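# Six arms hang a marquee roof on four posts

## Task

Using the six table-mounted arms (foot positions in the scene frame, metres, and facing angles in degrees counter-clockwise from +x: arm1 x=+0.29 y=+0.65 z=+0.72 facing -102; arm2 x=-0.22 y=+0.65 z=+0.72 facing -85; arm3 x=-0.31 y=-0.65 z=+0.72 facing +99; arm4 x=+0.24 y=-0.65 z=+0.72 facing +83; arm5 x=-0.70 y=-0.07 z=+0.72 facing +8; arm6 x=+0.70 y=+0.08 z=+0.72 facing +166), put the marquee roof onto its four posts with the cap's ball facing up. Each post's spike must carry one corner ring, pushed fully down, and the centre of the roof must hang freely. Then open every gripper and pull the arms away; the roof only counts if it stays in place with no robot supporting it. Every other item on the table should stay untouched, since anything shifted, leaning or knocked over lowers the result.

## Robot and tools

Robots: six identical i2rt Big YAM arms named arm1 to arm6, each with six revolute joints, a two-finger gripper and a wrist camera. Their feet sit on the table top at about z=0.72 m at the positions and facings given in the task. Reach is about 1.0 m from the joint1 axis. Two room cameras, cam_high and cam_low, are fixed; each arm also has armN_cam_wrist. All images are 672x504 pixels.

Frame: one shared scene frame, origin on the floor, +z up, metres. The hand point is midway between the fingertips; its z axis runs along the fingers and its y axis is the opening direction. Hand poses depend on each robot's actual foot pose, which is never printed. Camera calibrations (K, distortion, T_world_to_cam) were supplied and can be off by a couple of degrees and millimetres; wrist-camera poses inherit errors from joint readings.

Joints (all absolute targets, radians except the gripper): joint1_rad -2.879 to 2.879 turns the whole arm about its foot, positive counter-clockwise from above, 0 means unfolding along the foot's facing. joint2_rad 0 to 3.141 is the shoulder: 0 has the upper arm pointing back roughly level, larger values lift it up then forward. joint3_rad 0 to 3.019 is the elbow: 0 folded, larger opens. joint4_rad -1.692 to 1.57 pitches the hand, positive tips fingers up. joint5_rad -1.57 to 1.57 swings the hand sideways, positive to the arm's right. joint6_rad -2.094 to 2.094 rolls the hand, positive clockwise seen from behind. gripper_m 0 to 0.093 is the fingertip gap in metres. Completion tolerances: ±0.045, ±0.14, ±0.09, ±0.055, ±0.03, ±0.035 rad and ±0.003 m. Each joint moves at its own speed, so the hand may sweep a wide path between postures.

execute_actions: argument "actions" is a list holding zero or one action. The action is a single object keyed by arm name; each arm's value is {"joints": {...}} containing any subset of joint1_rad..joint6_rad and gripper_m, each an absolute target (not an offset). All listed motions start at once and may finish at different times. Joints or arms left out keep pushing toward their previous target. Any unknown key or out-of-range number rejects the whole call and nothing moves. Optional "cameras" picks images: omitted, null or ["all"] gives every camera, [] gives none. An empty actions list just reports state and pictures.

wait: "seconds" from 0 to 10; nothing new is commanded, the scene runs on, and it returns state and images.

zoom_image: "camera" plus "region" [x0, y0, x1, y1] in pixels of that camera's latest full image, top-left origin, at most 504 by 504.

read_manual: section "licences" returns licence text only; it moves nothing.

finished_scene: "scene" 1 or 2; ends that scene irreversibly and reports success, then gives the next scene's task.

Reading results: joint_positions give current joint values. joint_status reports how each commanded motion of the last accepted action ended. "off_target" means resting away from target and possibly still pushing. After "contact_stop" or "time_out" the joint holds where it stopped, though a timed-out joint may keep a target near its position (at most 0.375, 0.375, 0.113, 0.225, 0.075, 0.3 rad for joints 1 to 6) and keep pushing; on_its_own lists such joints, and "held at" there is the held target, not the current angle. Sending a joint its reported position relieves the push. "joint command not followed" with a "cause:" line means a self/inter-arm clearance check blocked that arm's joint targets (gripper still acts); those joints show "not_followed" and may be retried with every later action until valid targets are sent. The pictures line names the cameras in image order. A reported stop cancels the rest of your queued execute_actions, wait and finished_scene calls for that scene. Very small target changes may not move a joint. A loaded joint sags.

Heat: holding loads or pushing warms motors, even while you are thinking, since the robot keeps its last command. MOTOR HOT appears from 85 °C; at 100 °C an OVER-TEMPERATURE FAULT drops that arm until it cools, and unreached keys show "limit_stop_at_motor_heat" (just resend targets). Some heat carries into the next scene.

Avoid: arms pressing hard against each other (ends the run as a failure; the clearance check ignores fingers, gripper housings and wrist cameras and can react late), knocking any rigid object off the work area (failure), drops, slips, slams and forceful pushes, since the arm does not stop on contact. Occasionally a loose object gets a short external nudge. Finish with grippers open and arms withdrawn so the roof rests on the spikes by itself.

Each tool is called as a command line: name --argument value for each argument, lists and objects as JSON in quotes; but a table of rows of numbers goes row by row, as --pt "numbers of a row", without its own name.

## Session

execute_actions --actions '[]'

Scene clock: 0.00 s.
Motor temperatures (°C, as the motors report them): arm1=[22 20 21 22 23 22] | arm2=[23 22 22 21 23 24] | arm3=[20 20 22 21 23 21] | arm4=[20 22 21 23 23 23] | arm5=[20 22 21 23 23 21] | arm6=[21 22 23 23 20 23]
arm1.joint_positions: joint1_rad=+0.250 joint2_rad=+0.416 joint3_rad=+0.550 joint4_rad=-1.257 joint5_rad=+0.191 joint6_rad=-0.399 gripper_m=+0.094
arm1.joint_status: not commanded
arm1.hand: x=+0.2692 y=+0.4624 z=+0.9684 quat_wxyz=(-0.062, -0.524, -0.817, +0.232) (m; scene frame)
arm2.joint_positions: joint1_rad=-0.335 joint2_rad=+0.517 joint3_rad=+0.386 joint4_rad=-1.016 joint5_rad=-0.238 joint6_rad=+0.306 gripper_m=+0.095
arm2.joint_status: not commanded
arm2.hand: x=-0.2217 y=+0.4403 z=+0.9252 quat_wxyz=(-0.227, -0.826, -0.514, +0.047) (m; scene frame)
arm3.joint_positions: joint1_rad=+0.107 joint2_rad=+0.344 joint3_rad=+0.661 joint4_rad=-1.387 joint5_rad=+0.285 joint6_rad=+0.505 gripper_m=+0.094
arm3.joint_status: not commanded
arm3.hand: x=-0.3086 y=-0.4804 z=+1.0339 quat_wxyz=(-0.223, +0.569, -0.770, -0.180) (m; scene frame)
arm4.joint_positions: joint1_rad=-0.210 joint2_rad=+0.454 joint3_rad=+0.469 joint4_rad=-1.103 joint5_rad=-0.136 joint6_rad=-0.543 gripper_m=+0.095
arm4.joint_status: not commanded
arm4.hand: x=+0.2807 y=-0.4454 z=+0.9440 quat_wxyz=(-0.198, +0.771, -0.588, -0.142) (m; scene frame)
arm5.joint_positions: joint1_rad=+0.396 joint2_rad=+0.391 joint3_rad=+0.589 joint4_rad=-1.302 joint5_rad=+0.085 joint6_rad=+0.263 gripper_m=+0.095
arm5.joint_status: not commanded
arm5.hand: x=-0.5355 y=+0.0058 z=+1.0187 quat_wxyz=(-0.235, +0.110, -0.965, -0.048) (m; scene frame)
arm6.joint_positions: joint1_rad=-0.298 joint2_rad=+0.494 joint3_rad=+0.452 joint4_rad=-1.055 joint5_rad=-0.296 joint6_rad=-0.186 gripper_m=+0.095
arm6.joint_status: not commanded
arm6.hand: x=+0.4987 y=+0.1555 z=+0.9369 quat_wxyz=(+0.046, +0.947, -0.157, -0.276) (m; scene frame)
pictures: arm1_cam_wrist, arm2_cam_wrist, arm3_cam_wrist, arm4_cam_wrist, arm5_cam_wrist, arm6_cam_wrist, cam_high, cam_low
Images, in order (width x height): arm1_cam_wrist 672x504, arm2_cam_wrist 672x504, arm3_cam_wrist 672x504, arm4_cam_wrist 672x504, arm5_cam_wrist 672x504, arm6_cam_wrist 672x504, cam_high 672x504, cam_low 672x504.

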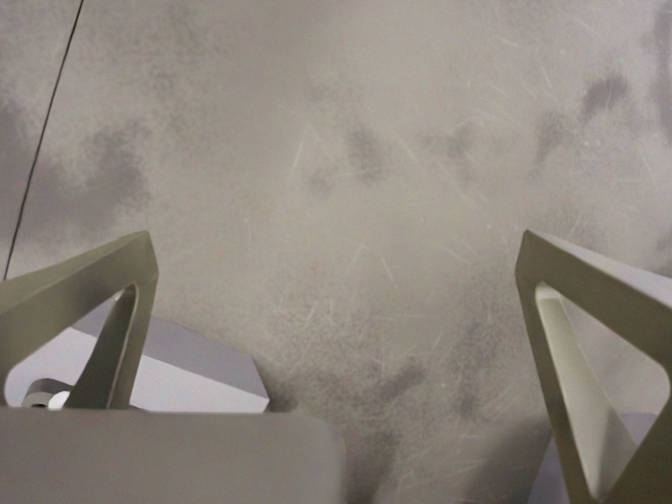

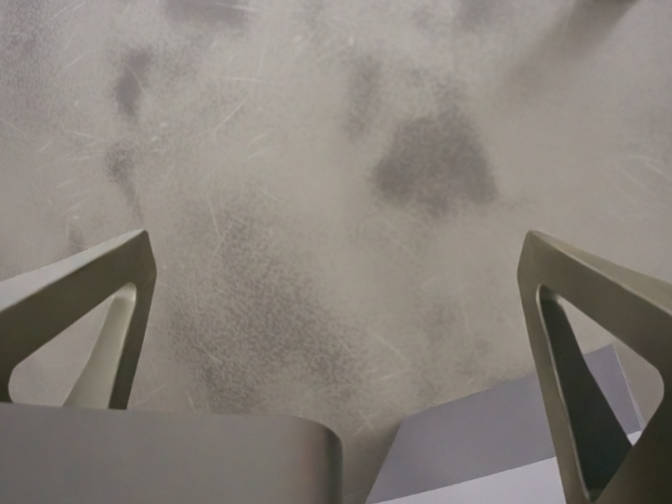

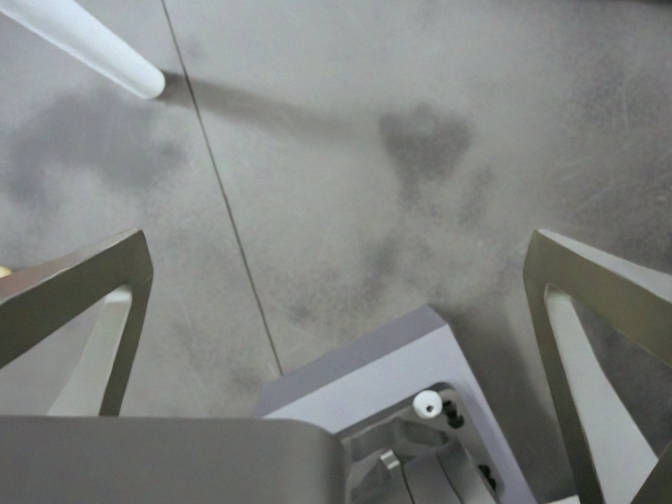

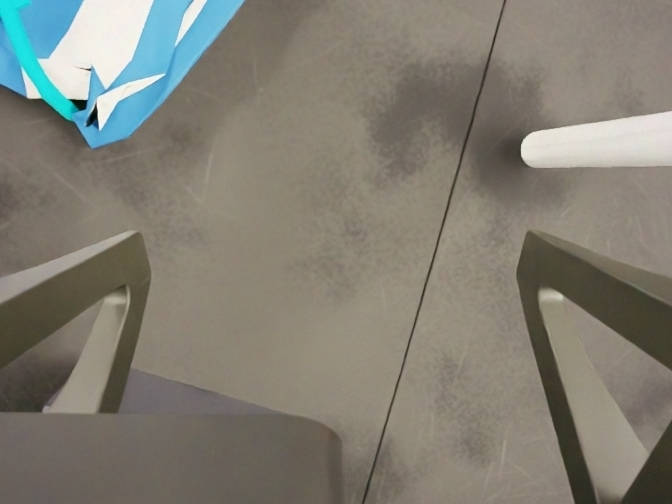

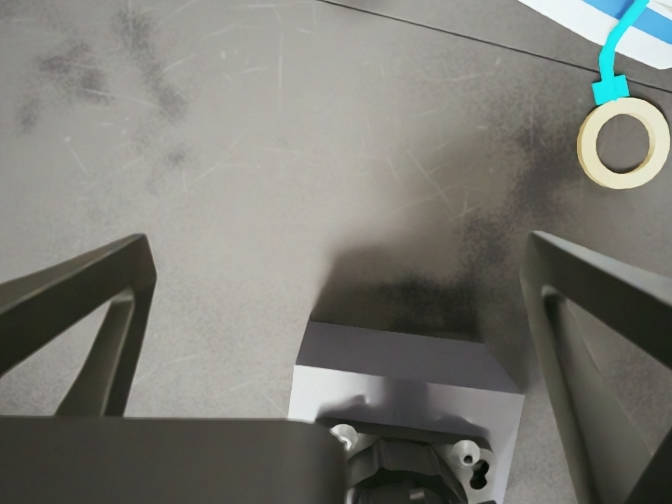

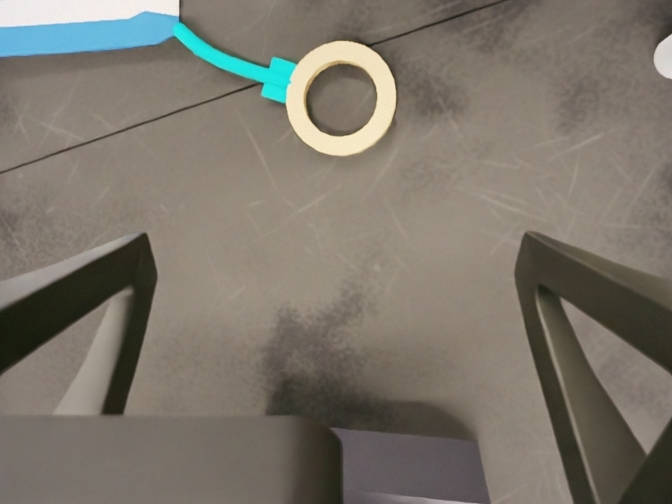

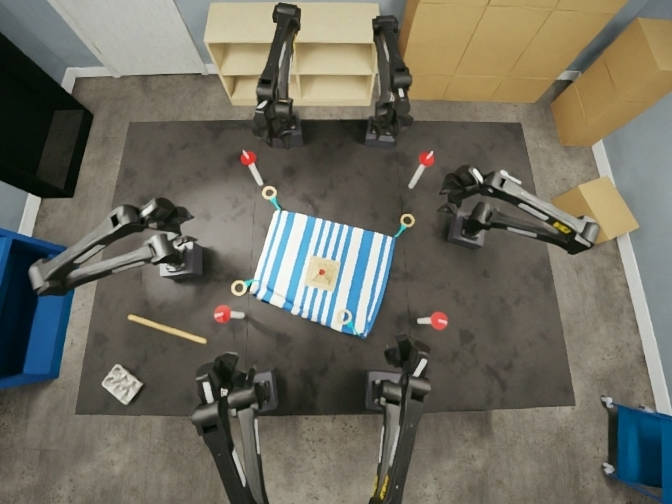

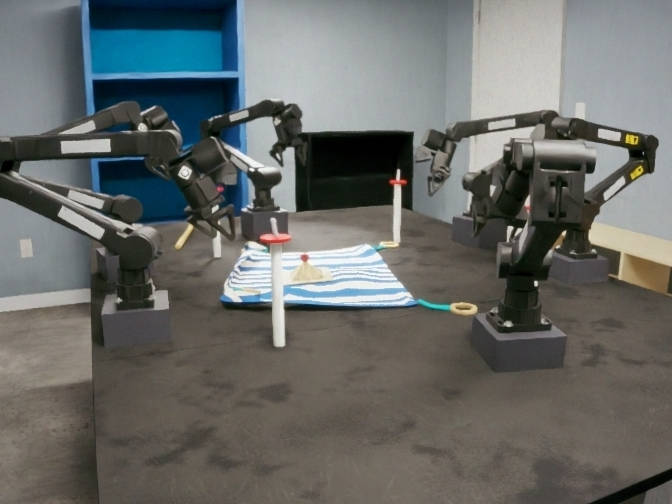

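zoom_image --camera "cam_high" --region '[190, 130, 470, 360]'

zoom_image --camera "cam_low" --region '[160, 150, 500, 370]'

zoom_image --camera "arm6_cam_wrist" --region '[140, 0, 440, 200]'

Region (190, 130, 470, 360) of cam_high's 672x504 image, scaled by 1.800, with more detail than that image has; it fills the top 414 rows of this view, and the rest is white.

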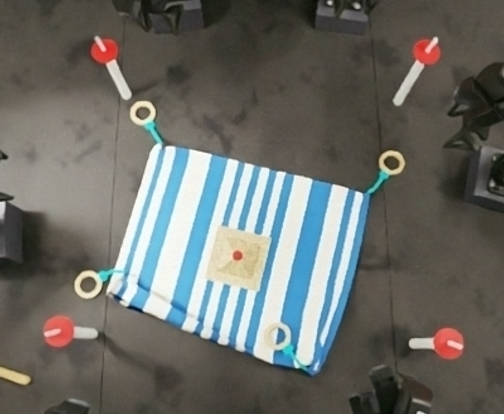

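Region (160, 150, 500, 370) of cam_low's 672x504 image, scaled by 1.482, with more detail than that image has; it fills the top 326 rows of this view, and the rest is white.

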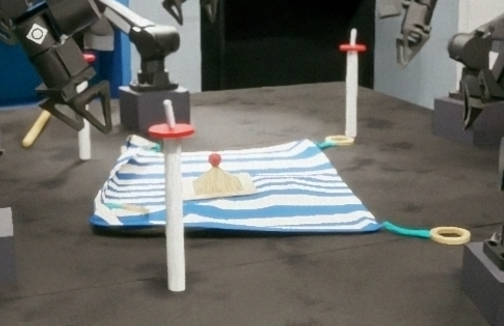

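Region (140, 0, 440, 200) of arm6_cam_wrist's 672x504 image, scaled by 1.680, with more detail than that image has.

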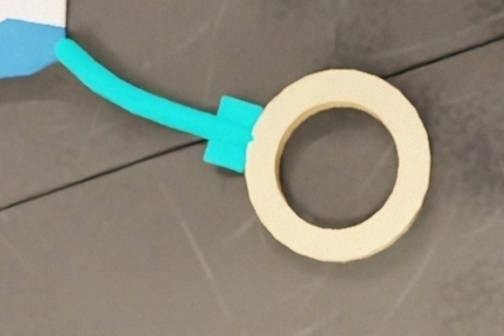

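execute_actions --actions '[{"arm1":{"joints":{"joint1_rad":-0.45,"joint5_rad":0,"joint6_rad":0}},"arm3":{"joints":{"joint1_rad":-0.45,"joint5_rad":0,"joint6_rad":0}},"arm2":{"joints":{"joint1_rad":-0.2,"joint2_rad":1.46,"joint3_rad":0.954,"joint4_rad":-1.065,"joint5_rad":0,"joint6_rad":-0.6}},"arm4":{"joints":{"joint1_rad":0.625,"joint2_rad":1.372,"joint3_rad":0.926,"joint4_rad":-1.125,"joint5_rad":0,"joint6_rad":-0.37}},"arm5":{"joints":{"joint1_rad":-0.532,"joint2_rad":1.198,"joint3_rad":0.691,"joint4_rad":-1.064,"joint5_rad":0,"joint6_rad":-0.65}},"arm6":{"joints":{"joint1_rad":0.0,"joint2_rad":1.198,"joint3_rad":0.779,"joint4_rad":-1.152,"joint5_rad":0,"joint6_rad":-1.24}}}]' --cameras '["arm2_cam_wrist","arm4_cam_wrist","arm5_cam_wrist","arm6_cam_wrist","cam_high"]'

Scene clock: 18.17 s.
Motor temperatures (°C, as the motors report them): arm1=[22 20 26 22 23 22] | arm2=[23 22 28 21 23 24] | arm3=[20 20 28 21 23 21] | arm4=[20 22 27 23 23 23] | arm5=[20 22 27 23 23 21] | arm6=[21 22 28 23 20 23]
arm1.joint_positions: joint1_rad=-0.442 joint2_rad=+0.416 joint3_rad=+0.550 joint4_rad=-1.257 joint5_rad=+0.004 joint6_rad=-0.010 gripper_m=+0.094
arm1.joint_status: all done
arm1.hand: x=+0.1786 y=+0.4979 z=+0.9641 quat_wxyz=(-0.106, -0.864, -0.452, +0.194) (m; scene frame)
arm2.joint_positions: joint1_rad=-0.210 joint2_rad=+1.460 joint3_rad=+0.919 joint4_rad=-1.061 joint5_rad=-0.004 joint6_rad=-0.587 gripper_m=+0.095
arm2.joint_status: all done
arm2.hand: x=-0.2476 y=+0.2827 z=+0.8870 quat_wxyz=(+0.008, -0.505, -0.863, -0.023) (m; scene frame)
arm3.joint_positions: joint1_rad=-0.444 joint2_rad=+0.344 joint3_rad=+0.661 joint4_rad=-1.387 joint5_rad=+0.004 joint6_rad=+0.008 gripper_m=+0.094
arm3.joint_status: all done
arm3.hand: x=-0.2633 y=-0.4903 z=+1.0275 quat_wxyz=(-0.200, +0.583, -0.772, -0.155) (m; scene frame)
arm4.joint_positions: joint1_rad=+0.623 joint2_rad=+1.368 joint3_rad=+0.901 joint4_rad=-1.116 joint5_rad=+0.001 joint6_rad=-0.385 gripper_m=+0.095
arm4.joint_status: all done
arm4.hand: x=+0.0651 y=-0.3459 z=+0.8929 quat_wxyz=(+0.007, +0.946, -0.325, +0.008) (m; scene frame)
arm5.joint_positions: joint1_rad=-0.526 joint2_rad=+1.187 joint3_rad=+0.652 joint4_rad=-1.078 joint5_rad=+0.001 joint6_rad=-0.643 gripper_m=+0.095
arm5.joint_status: all done
arm5.hand: x=-0.4616 y=-0.1754 z=+0.8927 quat_wxyz=(+0.013, +0.115, -0.993, -0.009) (m; scene frame)
arm6.joint_positions: joint1_rad=-0.006 joint2_rad=+1.200 joint3_rad=+0.755 joint4_rad=-1.145 joint5_rad=-0.003 joint6_rad=-1.230 gripper_m=+0.095
arm6.joint_status: all done
arm6.hand: x=+0.4260 y=+0.1635 z=+0.8937 quat_wxyz=(+0.005, +0.893, +0.451, +0.000) (m; scene frame)
pictures: arm2_cam_wrist, arm4_cam_wrist, arm5_cam_wrist, arm6_cam_wrist, cam_high
camera_calibration (this result's frames):
arm2_cam_wrist: T_world_to_cam=[[-0.866243, -0.497669, -0.0441449, -0.0339209], [-0.417437, 0.672369, 0.611282, -0.828307], [-0.274534, 0.547946, -0.790181, 0.597925], [0, 0, 0, 1]] pos_world=[-0.210999, 0.212416, 0.977301]
arm4_cam_wrist: T_world_to_cam=[[0.60792, 0.793988, -0.00400296, 0.237102], [0.631672, -0.480575, 0.608308, -0.746623], [0.481066, -0.372331, -0.793691, 0.672714], [0, 0, 0, 1]] pos_world=[0.00386125, -0.296591, 0.989053]
arm5_cam_wrist: T_world_to_cam=[[0.213358, -0.976553, -0.0286943, -0.0493139], [-0.778309, -0.187652, 0.599184, -0.92018], [-0.59052, -0.105508, -0.800097, 0.543977], [0, 0, 0, 1]] pos_world=[-0.384433, -0.163437, 0.985176]
arm6_cam_wrist: T_world_to_cam=[[-0.805467, 0.592602, -0.00671373, 0.250248], [0.480472, 0.659607, 0.577985, -0.825322], [0.346943, 0.462322, -0.81602, 0.63254], [0, 0, 0, 1]] pos_world=[0.378654, 0.103653, 0.994869]
Images, in order (width x height): arm2_cam_wrist 672x504, arm4_cam_wrist 672x504, arm5_cam_wrist 672x504, arm6_cam_wrist 672x504, cam_high 672x504.

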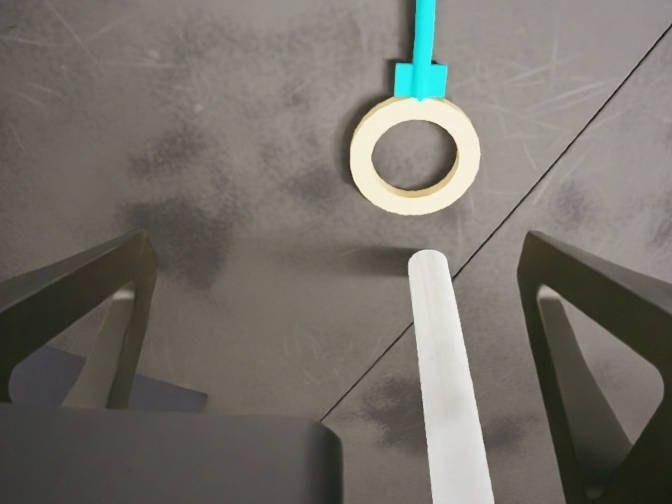

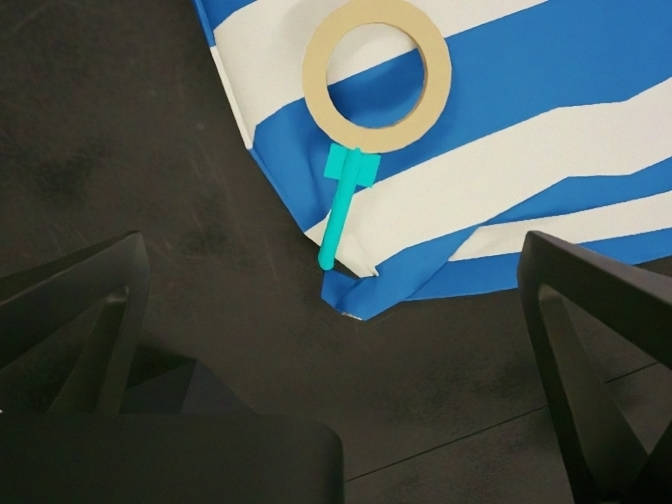

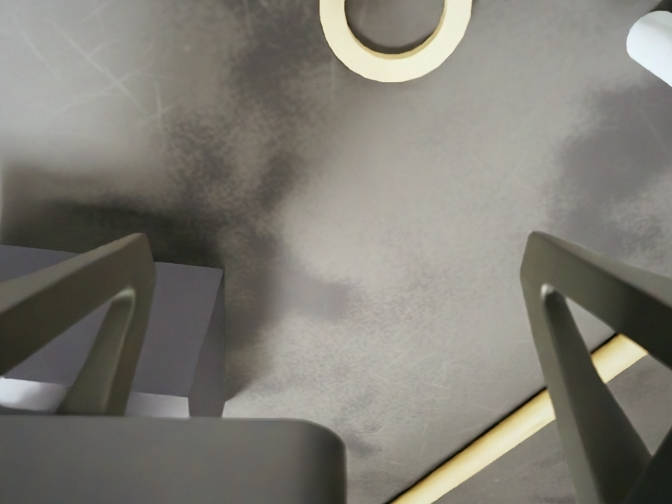

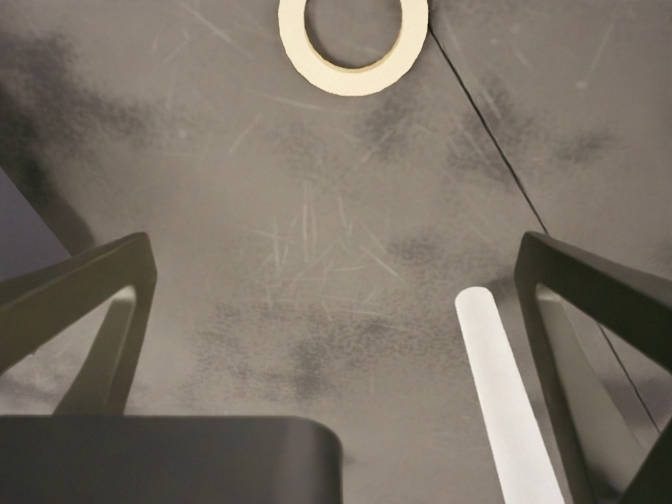

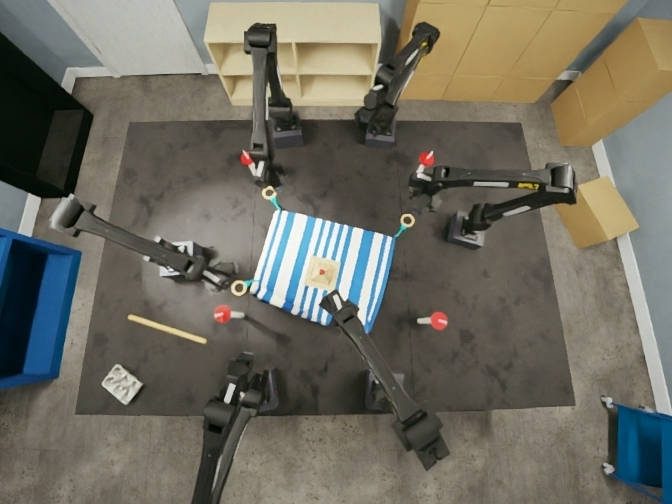

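execute_actions --actions '[{"arm2":{"joints":{"joint1_rad":-0.272,"joint2_rad":1.76,"joint3_rad":0.89,"joint4_rad":-0.878,"joint5_rad":0.2,"joint6_rad":-0.76}},"arm4":{"joints":{"joint1_rad":0.563,"joint2_rad":1.57,"joint3_rad":0.795,"joint4_rad":-0.77}},"arm5":{"joints":{"joint1_rad":-0.538,"joint2_rad":1.57,"joint3_rad":0.605,"joint4_rad":-0.575}},"arm6":{"joints":{"joint1_rad":0.07,"joint2_rad":1.49,"joint3_rad":0.64,"joint4_rad":-0.695,"joint6_rad":-1.2}}}]' --cameras '["arm2_cam_wrist","arm4_cam_wrist","arm5_cam_wrist","arm6_cam_wrist","cam_low"]'

Scene clock: 24.53 s.
Motor temperatures (°C, as the motors report them): arm1=[22 20 27 22 23 22] | arm2=[23 22 28 21 23 24] | arm3=[20 20 29 21 23 21] | arm4=[20 23 27 23 23 23] | arm5=[20 22 28 23 23 21] | arm6=[21 22 28 23 20 23]
arm1.joint_positions: joint1_rad=-0.442 joint2_rad=+0.416 joint3_rad=+0.550 joint4_rad=-1.257 joint5_rad=+0.004 joint6_rad=-0.010 gripper_m=+0.094
arm1.joint_status: not commanded
arm1.hand: x=+0.1786 y=+0.4979 z=+0.9641 quat_wxyz=(-0.106, -0.864, -0.452, +0.194) (m; scene frame)
arm2.joint_positions: joint1_rad=-0.267 joint2_rad=+1.769 joint3_rad=+0.880 joint4_rad=-0.888 joint5_rad=+0.196 joint6_rad=-0.748 gripper_m=+0.095
arm2.joint_status: all done
arm2.hand: x=-0.2999 y=+0.3041 z=+0.7698 quat_wxyz=(+0.128, -0.445, -0.884, -0.071) (m; scene frame)
arm3.joint_positions: joint1_rad=-0.444 joint2_rad=+0.344 joint3_rad=+0.661 joint4_rad=-1.387 joint5_rad=+0.004 joint6_rad=+0.008 gripper_m=+0.094
arm3.joint_status: not commanded
arm3.hand: x=-0.2633 y=-0.4903 z=+1.0275 quat_wxyz=(-0.200, +0.583, -0.772, -0.155) (m; scene frame)
arm4.joint_positions: joint1_rad=+0.567 joint2_rad=+1.580 joint3_rad=+0.794 joint4_rad=-0.785 joint5_rad=+0.001 joint6_rad=-0.384 gripper_m=+0.095
arm4.joint_status: all done
arm4.hand: x=+0.0773 y=-0.3258 z=+0.7880 quat_wxyz=(+0.003, +0.936, -0.352, +0.003) (m; scene frame)
arm5.joint_positions: joint1_rad=-0.526 joint2_rad=+1.560 joint3_rad=+0.611 joint4_rad=-0.593 joint5_rad=+0.001 joint6_rad=-0.643 gripper_m=+0.095
arm5.joint_status: all done
arm5.hand: x=-0.4107 y=-0.1971 z=+0.7803 quat_wxyz=(-0.018, +0.115, -0.993, +0.009) (m; scene frame)
arm6.joint_positions: joint1_rad=+0.066 joint2_rad=+1.498 joint3_rad=+0.632 joint4_rad=-0.707 joint5_rad=-0.002 joint6_rad=-1.209 gripper_m=+0.095
arm6.joint_status: all done
arm6.hand: x=+0.3984 y=+0.1482 z=+0.7728 quat_wxyz=(-0.002, +0.881, +0.474, -0.006) (m; scene frame)
pictures: arm2_cam_wrist, arm4_cam_wrist, arm5_cam_wrist, arm6_cam_wrist, cam_low
camera_calibration (this result's frames):
arm2_cam_wrist: T_world_to_cam=[[-0.7999, -0.599544, -0.0265687, -0.0363509], [-0.38181, 0.474248, 0.79329, -0.862165], [-0.463013, 0.644697, -0.608263, 0.253229], [0, 0, 0, 1]] pos_world=[-0.241012, 0.22383, 0.837011]
arm4_cam_wrist: T_world_to_cam=[[0.652614, 0.75769, 0.00108763, 0.194032], [0.606032, -0.522848, 0.599462, -0.685634], [0.454775, -0.390558, -0.800402, 0.592455], [0, 0, 0, 1]] pos_world=[0.0194552, -0.274111, 0.885003]
arm5_cam_wrist: T_world_to_cam=[[0.213937, -0.976755, 0.0134386, -0.11729], [-0.816128, -0.171161, 0.551942, -0.792758], [-0.536812, -0.129048, -0.833774, 0.525494], [0, 0, 0, 1]] pos_world=[-0.339808, -0.182439, 0.877276]
arm6_cam_wrist: T_world_to_cam=[[-0.834612, 0.550725, 0.0111796, 0.240286], [0.456314, 0.67988, 0.574056, -0.722465], [0.308546, 0.484216, -0.81874, 0.564687], [0, 0, 0, 1]] pos_world=[0.355984, 0.085428, 0.874381]
Images, in order (width x height): arm2_cam_wrist 672x504, arm4_cam_wrist 672x504, arm5_cam_wrist 672x504, arm6_cam_wrist 672x504, cam_low 672x504.

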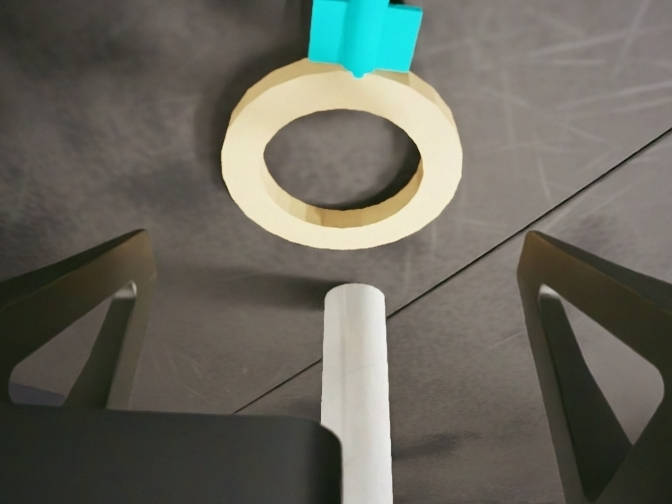

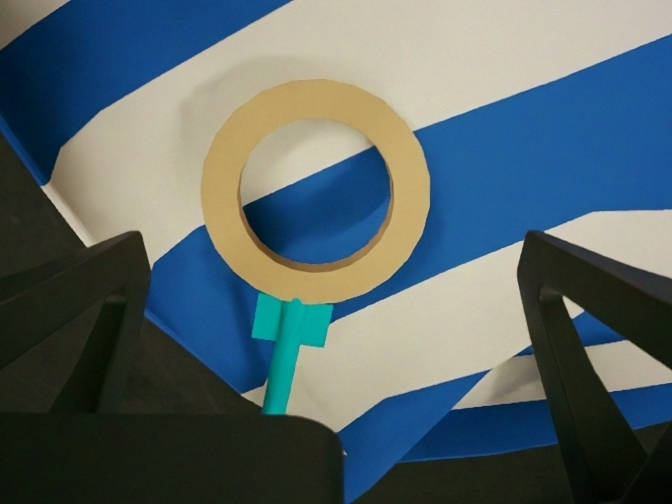

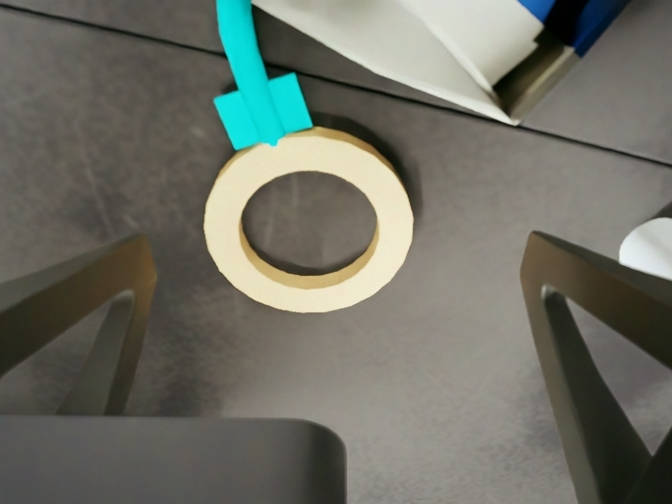

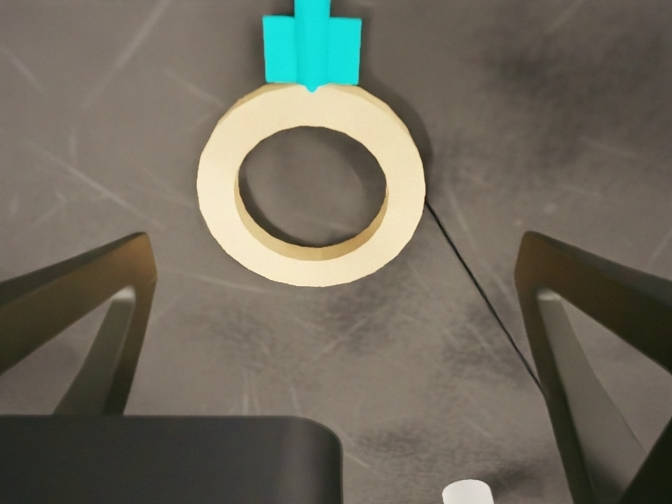

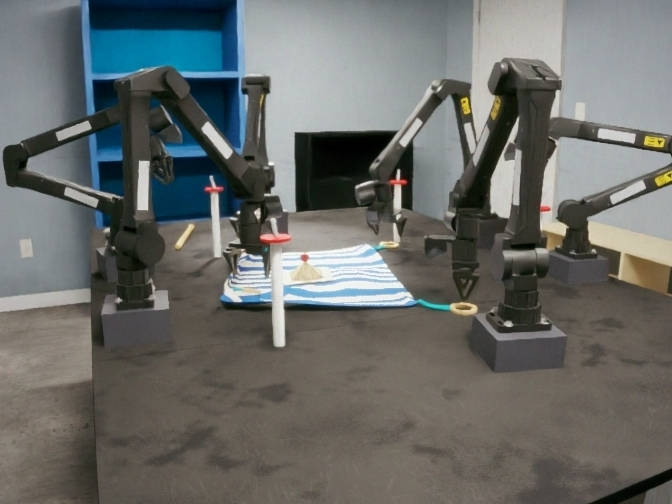

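execute_actions --actions '[{"arm2":{"joints":{"joint1_rad":-0.28,"joint2_rad":1.846,"joint3_rad":0.859,"joint4_rad":-0.753}},"arm4":{"joints":{"joint1_rad":0.578,"joint2_rad":1.65,"joint3_rad":0.746,"joint4_rad":-0.64}},"arm5":{"joints":{"joint2_rad":1.712,"joint3_rad":0.562,"joint4_rad":-0.41,"joint6_rad":-0.8}},"arm6":{"joints":{"joint1_rad":0.08,"joint2_rad":1.59,"joint3_rad":0.604,"joint4_rad":-0.557}}}]' --cameras '["arm2_cam_wrist","arm4_cam_wrist","arm5_cam_wrist","arm6_cam_wrist"]'

Scene clock: 28.13 s.
Motor temperatures (°C, as the motors report them): arm1=[22 20 28 22 23 22] | arm2=[23 23 28 21 23 24] | arm3=[20 20 29 21 23 21] | arm4=[20 23 26 23 23 23] | arm5=[20 22 27 23 23 21] | arm6=[21 23 27 23 20 23]
arm1.joint_positions: joint1_rad=-0.442 joint2_rad=+0.416 joint3_rad=+0.550 joint4_rad=-1.257 joint5_rad=+0.004 joint6_rad=-0.010 gripper_m=+0.094
arm1.joint_status: not commanded
arm1.hand: x=+0.1786 y=+0.4979 z=+0.9641 quat_wxyz=(-0.106, -0.864, -0.452, +0.194) (m; scene frame)
arm2.joint_positions: joint1_rad=-0.267 joint2_rad=+1.841 joint3_rad=+0.857 joint4_rad=-0.765 joint5_rad=+0.196 joint6_rad=-0.748 gripper_m=+0.095
arm2.joint_status: all done
arm2.hand: x=-0.3001 y=+0.3021 z=+0.7357 quat_wxyz=(+0.124, -0.446, -0.884, -0.059) (m; scene frame)
arm3.joint_positions: joint1_rad=-0.444 joint2_rad=+0.344 joint3_rad=+0.661 joint4_rad=-1.387 joint5_rad=+0.004 joint6_rad=+0.008 gripper_m=+0.094
arm3.joint_status: not commanded
arm3.hand: x=-0.2633 y=-0.4903 z=+1.0275 quat_wxyz=(-0.200, +0.583, -0.772, -0.155) (m; scene frame)
arm4.joint_positions: joint1_rad=+0.567 joint2_rad=+1.641 joint3_rad=+0.755 joint4_rad=-0.656 joint5_rad=+0.001 joint6_rad=-0.384 gripper_m=+0.095
arm4.joint_status: all done
arm4.hand: x=+0.0765 y=-0.3242 z=+0.7573 quat_wxyz=(-0.007, +0.936, -0.352, -0.007) (m; scene frame)
arm5.joint_positions: joint1_rad=-0.526 joint2_rad=+1.703 joint3_rad=+0.567 joint4_rad=-0.434 joint5_rad=-0.003 joint6_rad=-0.790 gripper_m=+0.095
arm5.joint_status: all done
arm5.hand: x=-0.4241 y=-0.1903 z=+0.7309 quat_wxyz=(-0.007, +0.188, -0.982, +0.000) (m; scene frame)
arm6.joint_positions: joint1_rad=+0.069 joint2_rad=+1.592 joint3_rad=+0.605 joint4_rad=-0.569 joint5_rad=-0.002 joint6_rad=-1.209 gripper_m=+0.095
arm6.joint_status: all done
arm6.hand: x=+0.3947 y=+0.1479 z=+0.7396 quat_wxyz=(-0.007, +0.880, +0.475, -0.012) (m; scene frame)
pictures: arm2_cam_wrist, arm4_cam_wrist, arm5_cam_wrist, arm6_cam_wrist
camera_calibration (this result's frames):
arm2_cam_wrist: T_world_to_cam=[[-0.799768, -0.600266, -0.00719096, -0.0526264], [-0.379157, 0.495813, 0.781287, -0.831125], [-0.465414, 0.627575, -0.624131, 0.249807], [0, 0, 0, 1]] pos_world=[-0.240952, 0.22372, 0.804881]
arm4_cam_wrist: T_world_to_cam=[[0.652695, 0.757522, 0.0121876, 0.184907], [0.613716, -0.538085, 0.577769, -0.655049], [0.444231, -0.369628, -0.816109, 0.588413], [0, 0, 0, 1]] pos_world=[0.0199351, -0.27505, 0.856423]
arm5_cam_wrist: T_world_to_cam=[[0.354869, -0.934898, -0.00584551, -0.0252574], [-0.767101, -0.294739, 0.569812, -0.790994], [-0.534438, -0.197724, -0.821755, 0.457079], [0, 0, 0, 1]] pos_world=[-0.353528, -0.166375, 0.826177]
arm6_cam_wrist: T_world_to_cam=[[-0.835957, 0.548153, 0.0265449, 0.227319], [0.463426, 0.679182, 0.569164, -0.700567], [0.29396, 0.488098, -0.821796, 0.546299], [0, 0, 0, 1]] pos_world=[0.354099, 0.0845597, 0.84165]
Images, in order (width x height): arm2_cam_wrist 672x504, arm4_cam_wrist 672x504, arm5_cam_wrist 672x504, arm6_cam_wrist 672x504.

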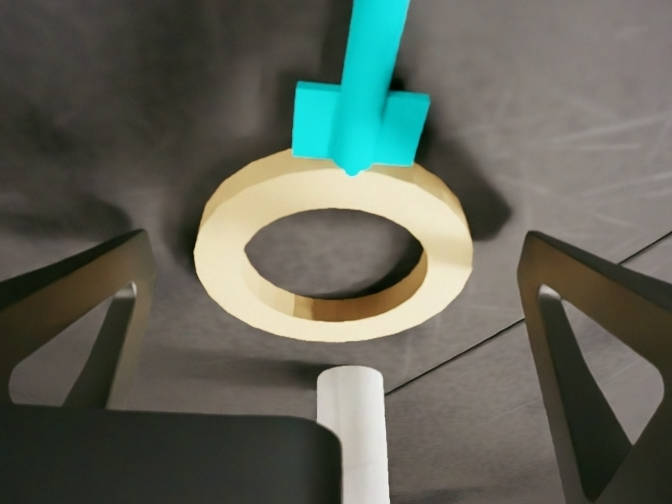

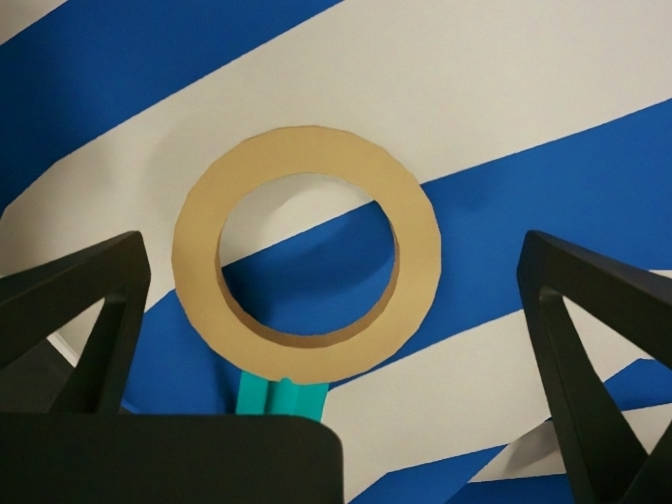

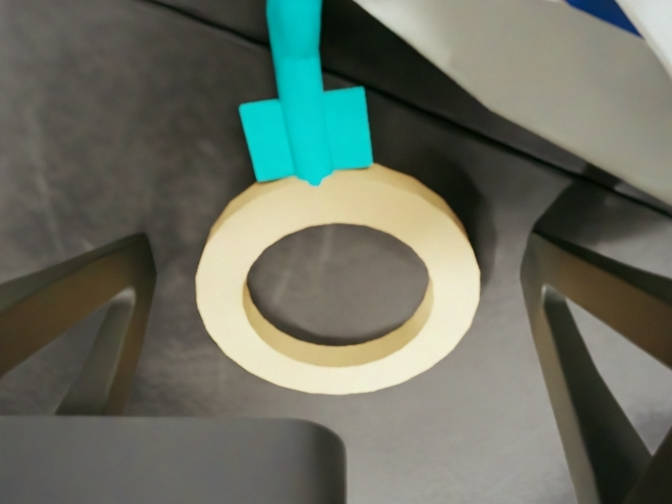

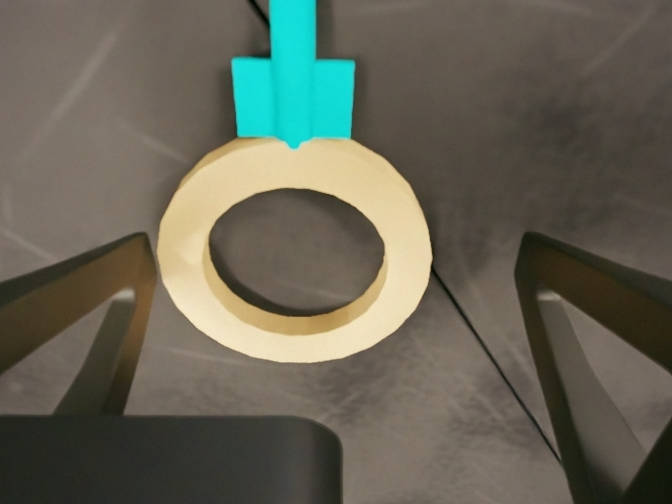

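execute_actions --actions '[{"arm2":{"joints":{"joint2_rad":1.872}},"arm4":{"joints":{"joint1_rad":0.59,"joint2_rad":1.68,"joint4_rad":-0.685}},"arm5":{"joints":{"joint2_rad":1.73,"joint4_rad":-0.45}},"arm6":{"joints":{"joint2_rad":1.617,"joint4_rad":-0.6}}}]' --cameras '["arm2_cam_wrist","arm4_cam_wrist","arm5_cam_wrist","arm6_cam_wrist"]'

Scene clock: 30.40 s.
Motor temperatures (°C, as the motors report them): arm1=[22 20 28 22 23 22] | arm2=[23 23 27 21 23 24] | arm3=[20 20 30 21 23 21] | arm4=[20 23 26 23 23 23] | arm5=[20 22 26 23 23 21] | arm6=[21 23 27 23 20 23]
arm1.joint_positions: joint1_rad=-0.442 joint2_rad=+0.416 joint3_rad=+0.550 joint4_rad=-1.257 joint5_rad=+0.004 joint6_rad=-0.010 gripper_m=+0.094
arm1.joint_status: not commanded
arm1.hand: x=+0.1786 y=+0.4979 z=+0.9641 quat_wxyz=(-0.106, -0.864, -0.452, +0.194) (m; scene frame)
arm2.joint_positions: joint1_rad=-0.267 joint2_rad=+1.853 joint3_rad=+0.857 joint4_rad=-0.765 joint5_rad=+0.196 joint6_rad=-0.750 gripper_m=+0.095
arm2.joint_status: all done
arm2.hand: x=-0.2998 y=+0.3047 z=+0.7318 quat_wxyz=(+0.126, -0.445, -0.884, -0.064) (m; scene frame)
arm3.joint_positions: joint1_rad=-0.444 joint2_rad=+0.344 joint3_rad=+0.661 joint4_rad=-1.387 joint5_rad=+0.004 joint6_rad=+0.008 gripper_m=+0.094
arm3.joint_status: not commanded
arm3.hand: x=-0.2633 y=-0.4903 z=+1.0275 quat_wxyz=(-0.200, +0.583, -0.772, -0.155) (m; scene frame)
arm4.joint_positions: joint1_rad=+0.580 joint2_rad=+1.662 joint3_rad=+0.755 joint4_rad=-0.671 joint5_rad=+0.001 joint6_rad=-0.384 gripper_m=+0.095
arm4.joint_status: all done
arm4.hand: x=+0.0755 y=-0.3327 z=+0.7504 quat_wxyz=(+0.004, +0.938, -0.346, +0.005) (m; scene frame)
arm5.joint_positions: joint1_rad=-0.526 joint2_rad=+1.703 joint3_rad=+0.567 joint4_rad=-0.435 joint5_rad=-0.004 joint6_rad=-0.790 gripper_m=+0.095
arm5.joint_status: all done
arm5.hand: x=-0.4242 y=-0.1902 z=+0.7309 quat_wxyz=(-0.006, +0.188, -0.982, +0.000) (m; scene frame)
arm6.joint_positions: joint1_rad=+0.069 joint2_rad=+1.607 joint3_rad=+0.605 joint4_rad=-0.590 joint5_rad=-0.002 joint6_rad=-1.209 gripper_m=+0.095
arm6.joint_status: all done
arm6.hand: x=+0.4025 y=+0.1461 z=+0.7352 quat_wxyz=(+0.005, +0.880, +0.475, +0.001) (m; scene frame)
pictures: arm2_cam_wrist, arm4_cam_wrist, arm5_cam_wrist, arm6_cam_wrist
camera_calibration (this result's frames):
arm2_cam_wrist: T_world_to_cam=[[-0.798632, -0.601607, -0.016001, -0.0436508], [-0.381611, 0.48567, 0.786446, -0.830632], [-0.46536, 0.634187, -0.617452, 0.239044], [0, 0, 0, 1]] pos_world=[-0.240598, 0.225554, 0.800147]
arm4_cam_wrist: T_world_to_cam=[[0.642733, 0.76609, -0.00119598, 0.205638], [0.611225, -0.511862, 0.603656, -0.665484], [0.461842, -0.38872, -0.797244, 0.558193], [0, 0, 0, 1]] pos_world=[0.0167932, -0.281192, 0.846985]
arm5_cam_wrist: T_world_to_cam=[[0.354873, -0.934893, -0.00638493, -0.024748], [-0.766987, -0.29503, 0.569814, -0.79102], [-0.534599, -0.197315, -0.821749, 0.457072], [0, 0, 0, 1]] pos_world=[-0.353569, -0.166324, 0.826175]
arm6_cam_wrist: T_world_to_cam=[[-0.836362, 0.548129, -0.00735505, 0.260006], [0.443021, 0.683763, 0.579828, -0.700755], [0.322849, 0.481687, -0.814706, 0.525303], [0, 0, 0, 1]] pos_world=[0.358314, 0.0836025, 0.836197]
Images, in order (width x height): arm2_cam_wrist 672x504, arm4_cam_wrist 672x504, arm5_cam_wrist 672x504, arm6_cam_wrist 672x504.

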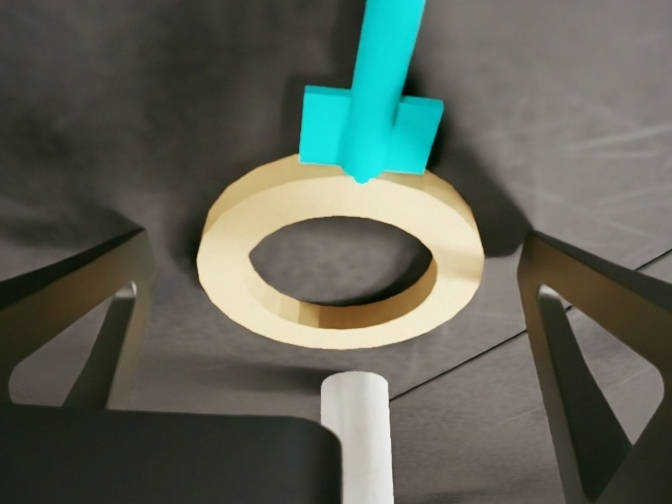

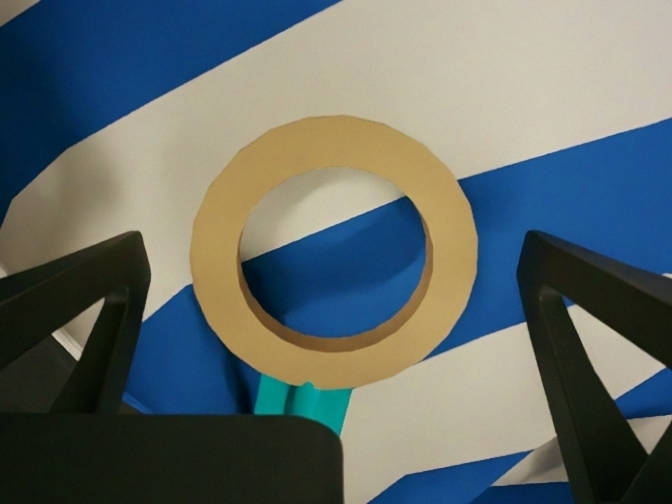

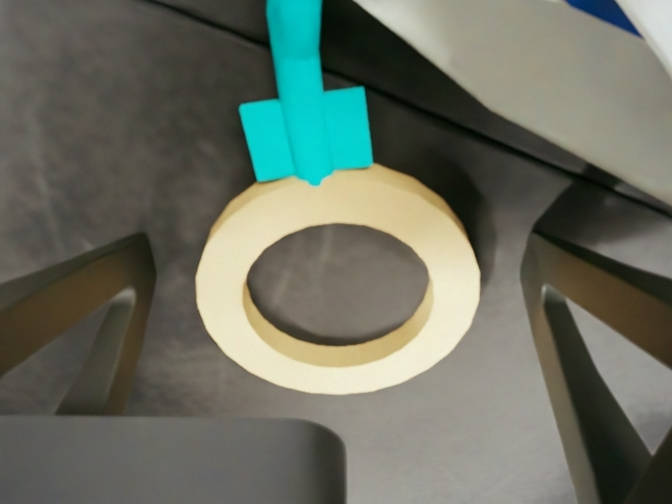

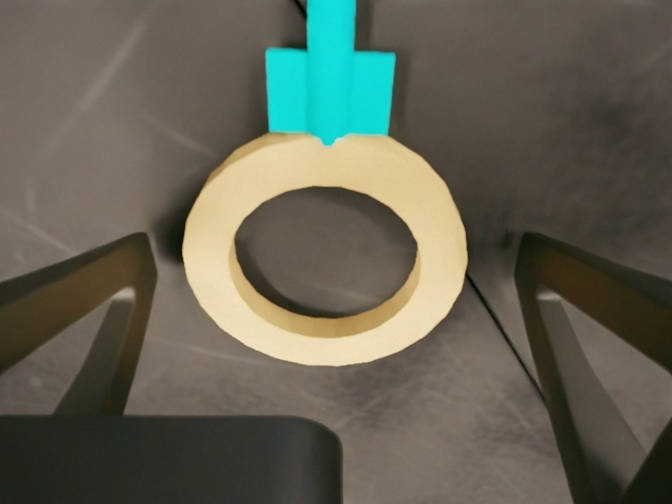

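execute_actions --actions '[{"arm4":{"joints":{"joint2_rad":1.7,"joint4_rad":-0.645}},"arm5":{"joints":{"joint2_rad":1.70,"joint4_rad":-0.475}},"arm6":{"joints":{"joint2_rad":1.637,"joint1_rad":0.09}}}]' --cameras '[]'

execute_actions --actions '[{"arm2":{"joints":{"gripper_m":0.055}},"arm4":{"joints":{"gripper_m":0.055}},"arm5":{"joints":{"gripper_m":0.055}},"arm6":{"joints":{"gripper_m":0.055}}}]' --cameras '["arm2_cam_wrist","arm4_cam_wrist","arm5_cam_wrist","arm6_cam_wrist"]'

Scene clock: 32.17 s.
Motor temperatures (°C, as the motors report them): arm1=[22 20 28 22 23 22] | arm2=[23 23 27 21 23 24] | arm3=[20 20 30 21 23 21] | arm4=[20 23 26 23 23 23] | arm5=[20 22 26 23 23 21] | arm6=[21 23 26 23 20 23]
arm1.joint_positions: joint1_rad=-0.442 joint2_rad=+0.416 joint3_rad=+0.550 joint4_rad=-1.257 joint5_rad=+0.004 joint6_rad=-0.010 gripper_m=+0.094
arm1.joint_status: not commanded
arm1.hand: x=+0.1786 y=+0.4979 z=+0.9641 quat_wxyz=(-0.106, -0.864, -0.452, +0.194) (m; scene frame)
arm2.joint_positions: joint1_rad=-0.267 joint2_rad=+1.853 joint3_rad=+0.857 joint4_rad=-0.765 joint5_rad=+0.196 joint6_rad=-0.750 gripper_m=+0.095
arm2.joint_status: not commanded
arm2.hand: x=-0.2998 y=+0.3047 z=+0.7318 quat_wxyz=(+0.126, -0.445, -0.884, -0.064) (m; scene frame)
arm3.joint_positions: joint1_rad=-0.444 joint2_rad=+0.344 joint3_rad=+0.661 joint4_rad=-1.387 joint5_rad=+0.004 joint6_rad=+0.008 gripper_m=+0.094
arm3.joint_status: not commanded
arm3.hand: x=-0.2633 y=-0.4903 z=+1.0275 quat_wxyz=(-0.200, +0.583, -0.772, -0.155) (m; scene frame)
arm4.joint_positions: joint1_rad=+0.580 joint2_rad=+1.681 joint3_rad=+0.755 joint4_rad=-0.661 joint5_rad=+0.001 joint6_rad=-0.384 gripper_m=+0.095
arm4.joint_status: all done
arm4.hand: x=+0.0760 y=-0.3336 z=+0.7439 quat_wxyz=(+0.008, +0.938, -0.346, +0.009) (m; scene frame)
arm5.joint_positions: joint1_rad=-0.526 joint2_rad=+1.703 joint3_rad=+0.567 joint4_rad=-0.458 joint5_rad=-0.004 joint6_rad=-0.793 gripper_m=+0.095
arm5.joint_status: all done
arm5.hand: x=-0.4294 y=-0.1879 z=+0.7309 quat_wxyz=(+0.003, +0.189, -0.982, -0.007) (m; scene frame)
arm6.joint_positions: joint1_rad=+0.079 joint2_rad=+1.614 joint3_rad=+0.605 joint4_rad=-0.591 joint5_rad=+0.001 joint6_rad=-1.207 gripper_m=+0.095
arm6.joint_status: all done
arm6.hand: x=+0.4033 y=+0.1435 z=+0.7332 quat_wxyz=(+0.006, +0.878, +0.478, +0.005) (m; scene frame)
pictures: none
No camera images: the call's "cameras" was empty. Leave "cameras" out to get every camera's image.

Scene clock: 32.73 s.
Motor temperatures (°C, as the motors report them): arm1=[22 20 28 22 23 22] | arm2=[23 23 27 21 23 24] | arm3=[20 20 30 21 23 21] | arm4=[20 23 25 23 23 23] | arm5=[20 22 26 23 23 21] | arm6=[21 23 26 23 20 23]
arm1.joint_positions: joint1_rad=-0.442 joint2_rad=+0.416 joint3_rad=+0.550 joint4_rad=-1.257 joint5_rad=+0.004 joint6_rad=-0.010 gripper_m=+0.094
arm1.joint_status: not commanded
arm1.hand: x=+0.1786 y=+0.4979 z=+0.9641 quat_wxyz=(-0.106, -0.864, -0.452, +0.194) (m; scene frame)
arm2.joint_positions: joint1_rad=-0.267 joint2_rad=+1.853 joint3_rad=+0.857 joint4_rad=-0.765 joint5_rad=+0.197 joint6_rad=-0.751 gripper_m=+0.068
arm2.joint_status: gripper_m off_target (ended at +0.068, target +0.055)
arm2.hand: x=-0.2999 y=+0.3047 z=+0.7319 quat_wxyz=(+0.126, -0.444, -0.885, -0.064) (m; scene frame)
arm3.joint_positions: joint1_rad=-0.444 joint2_rad=+0.344 joint3_rad=+0.661 joint4_rad=-1.387 joint5_rad=+0.004 joint6_rad=+0.008 gripper_m=+0.094
arm3.joint_status: not commanded
arm3.hand: x=-0.2633 y=-0.4903 z=+1.0275 quat_wxyz=(-0.200, +0.583, -0.772, -0.155) (m; scene frame)
arm4.joint_positions: joint1_rad=+0.580 joint2_rad=+1.681 joint3_rad=+0.755 joint4_rad=-0.661 joint5_rad=+0.001 joint6_rad=-0.384 gripper_m=+0.068
arm4.joint_status: gripper_m off_target (ended at +0.068, target +0.055)
arm4.hand: x=+0.0760 y=-0.3336 z=+0.7439 quat_wxyz=(+0.008, +0.938, -0.346, +0.009) (m; scene frame)
arm5.joint_positions: joint1_rad=-0.526 joint2_rad=+1.703 joint3_rad=+0.567 joint4_rad=-0.459 joint5_rad=-0.003 joint6_rad=-0.793 gripper_m=+0.067
arm5.joint_status: gripper_m off_target (ended at +0.067, target +0.055)
arm5.hand: x=-0.4298 y=-0.1879 z=+0.7309 quat_wxyz=(+0.004, +0.189, -0.982, -0.007) (m; scene frame)
arm6.joint_positions: joint1_rad=+0.079 joint2_rad=+1.615 joint3_rad=+0.605 joint4_rad=-0.591 joint5_rad=+0.001 joint6_rad=-1.207 gripper_m=+0.068
arm6.joint_status: gripper_m off_target (ended at +0.068, target +0.055)
arm6.hand: x=+0.4036 y=+0.1434 z=+0.7329 quat_wxyz=(+0.006, +0.878, +0.478, +0.006) (m; scene frame)
pictures: arm2_cam_wrist, arm4_cam_wrist, arm5_cam_wrist, arm6_cam_wrist
camera_calibration (this result's frames):
arm2_cam_wrist: T_world_to_cam=[[-0.797883, -0.602605, -0.0157889, -0.0433727], [-0.381841, 0.484965, 0.78677, -0.830797], [-0.466454, 0.633779, -0.617045, 0.238491], [0, 0, 0, 1]] pos_world=[-0.240594, 0.22562, 0.800121]
arm4_cam_wrist: T_world_to_cam=[[0.642746, 0.766065, -0.00470172, 0.208621], [0.60866, -0.506933, 0.610371, -0.66552], [0.4652, -0.395175, -0.792102, 0.54627], [0, 0, 0, 1]] pos_world=[0.0168598, -0.281319, 0.839896]
arm5_cam_wrist: T_world_to_cam=[[0.35749, -0.933635, -0.0229461, -0.00717366], [-0.752975, -0.302676, 0.584308, -0.80062], [-0.552476, -0.191606, -0.811208, 0.440254], [0, 0, 0, 1]] pos_world=[-0.357052, -0.16467, 0.824781]
arm6_cam_wrist: T_world_to_cam=[[-0.840664, 0.541369, -0.0142667, 0.270214], [0.43206, 0.686342, 0.585029, -0.697842], [0.326508, 0.485649, -0.810887, 0.51956], [0, 0, 0, 1]] pos_world=[0.359028, 0.0803483, 0.833417]
Images, in order (width x height): arm2_cam_wrist 672x504, arm4_cam_wrist 672x504, arm5_cam_wrist 672x504, arm6_cam_wrist 672x504.

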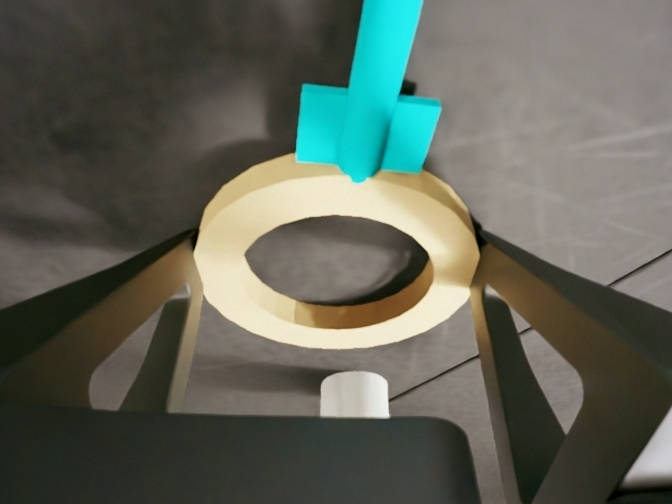

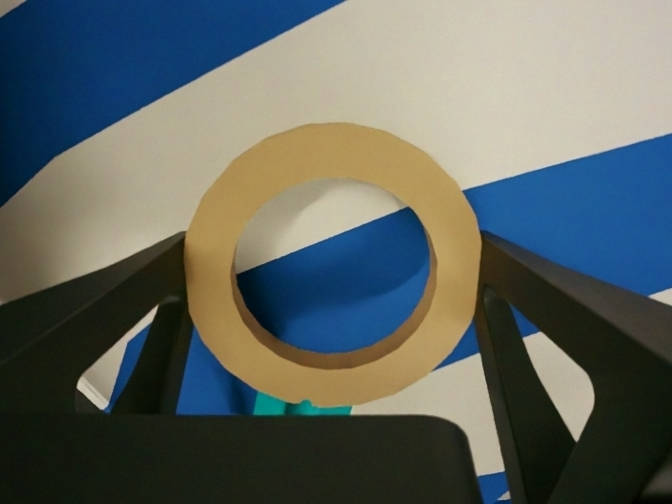

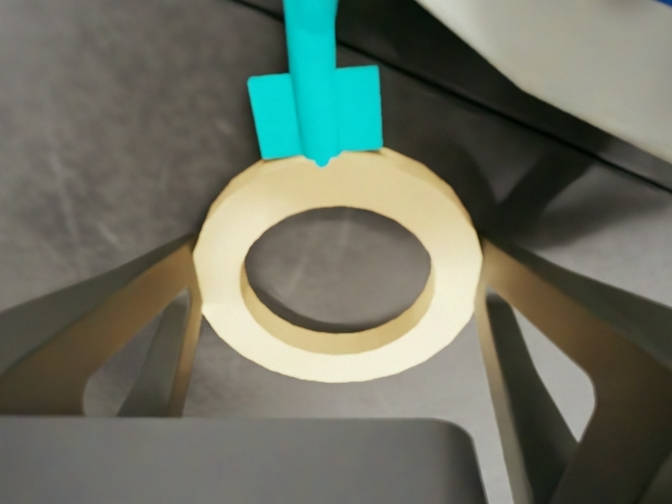

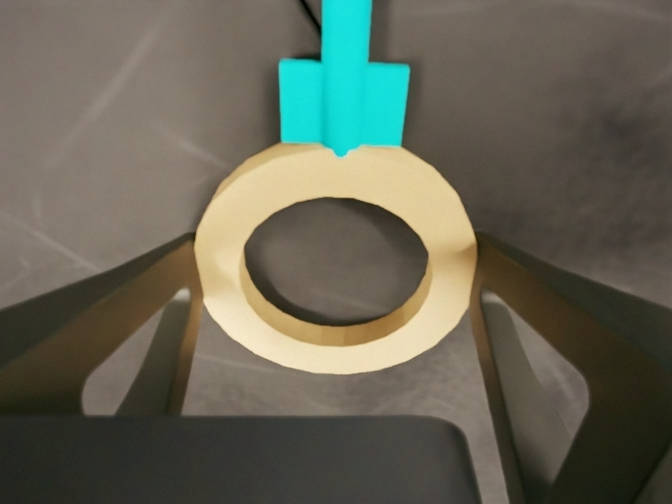

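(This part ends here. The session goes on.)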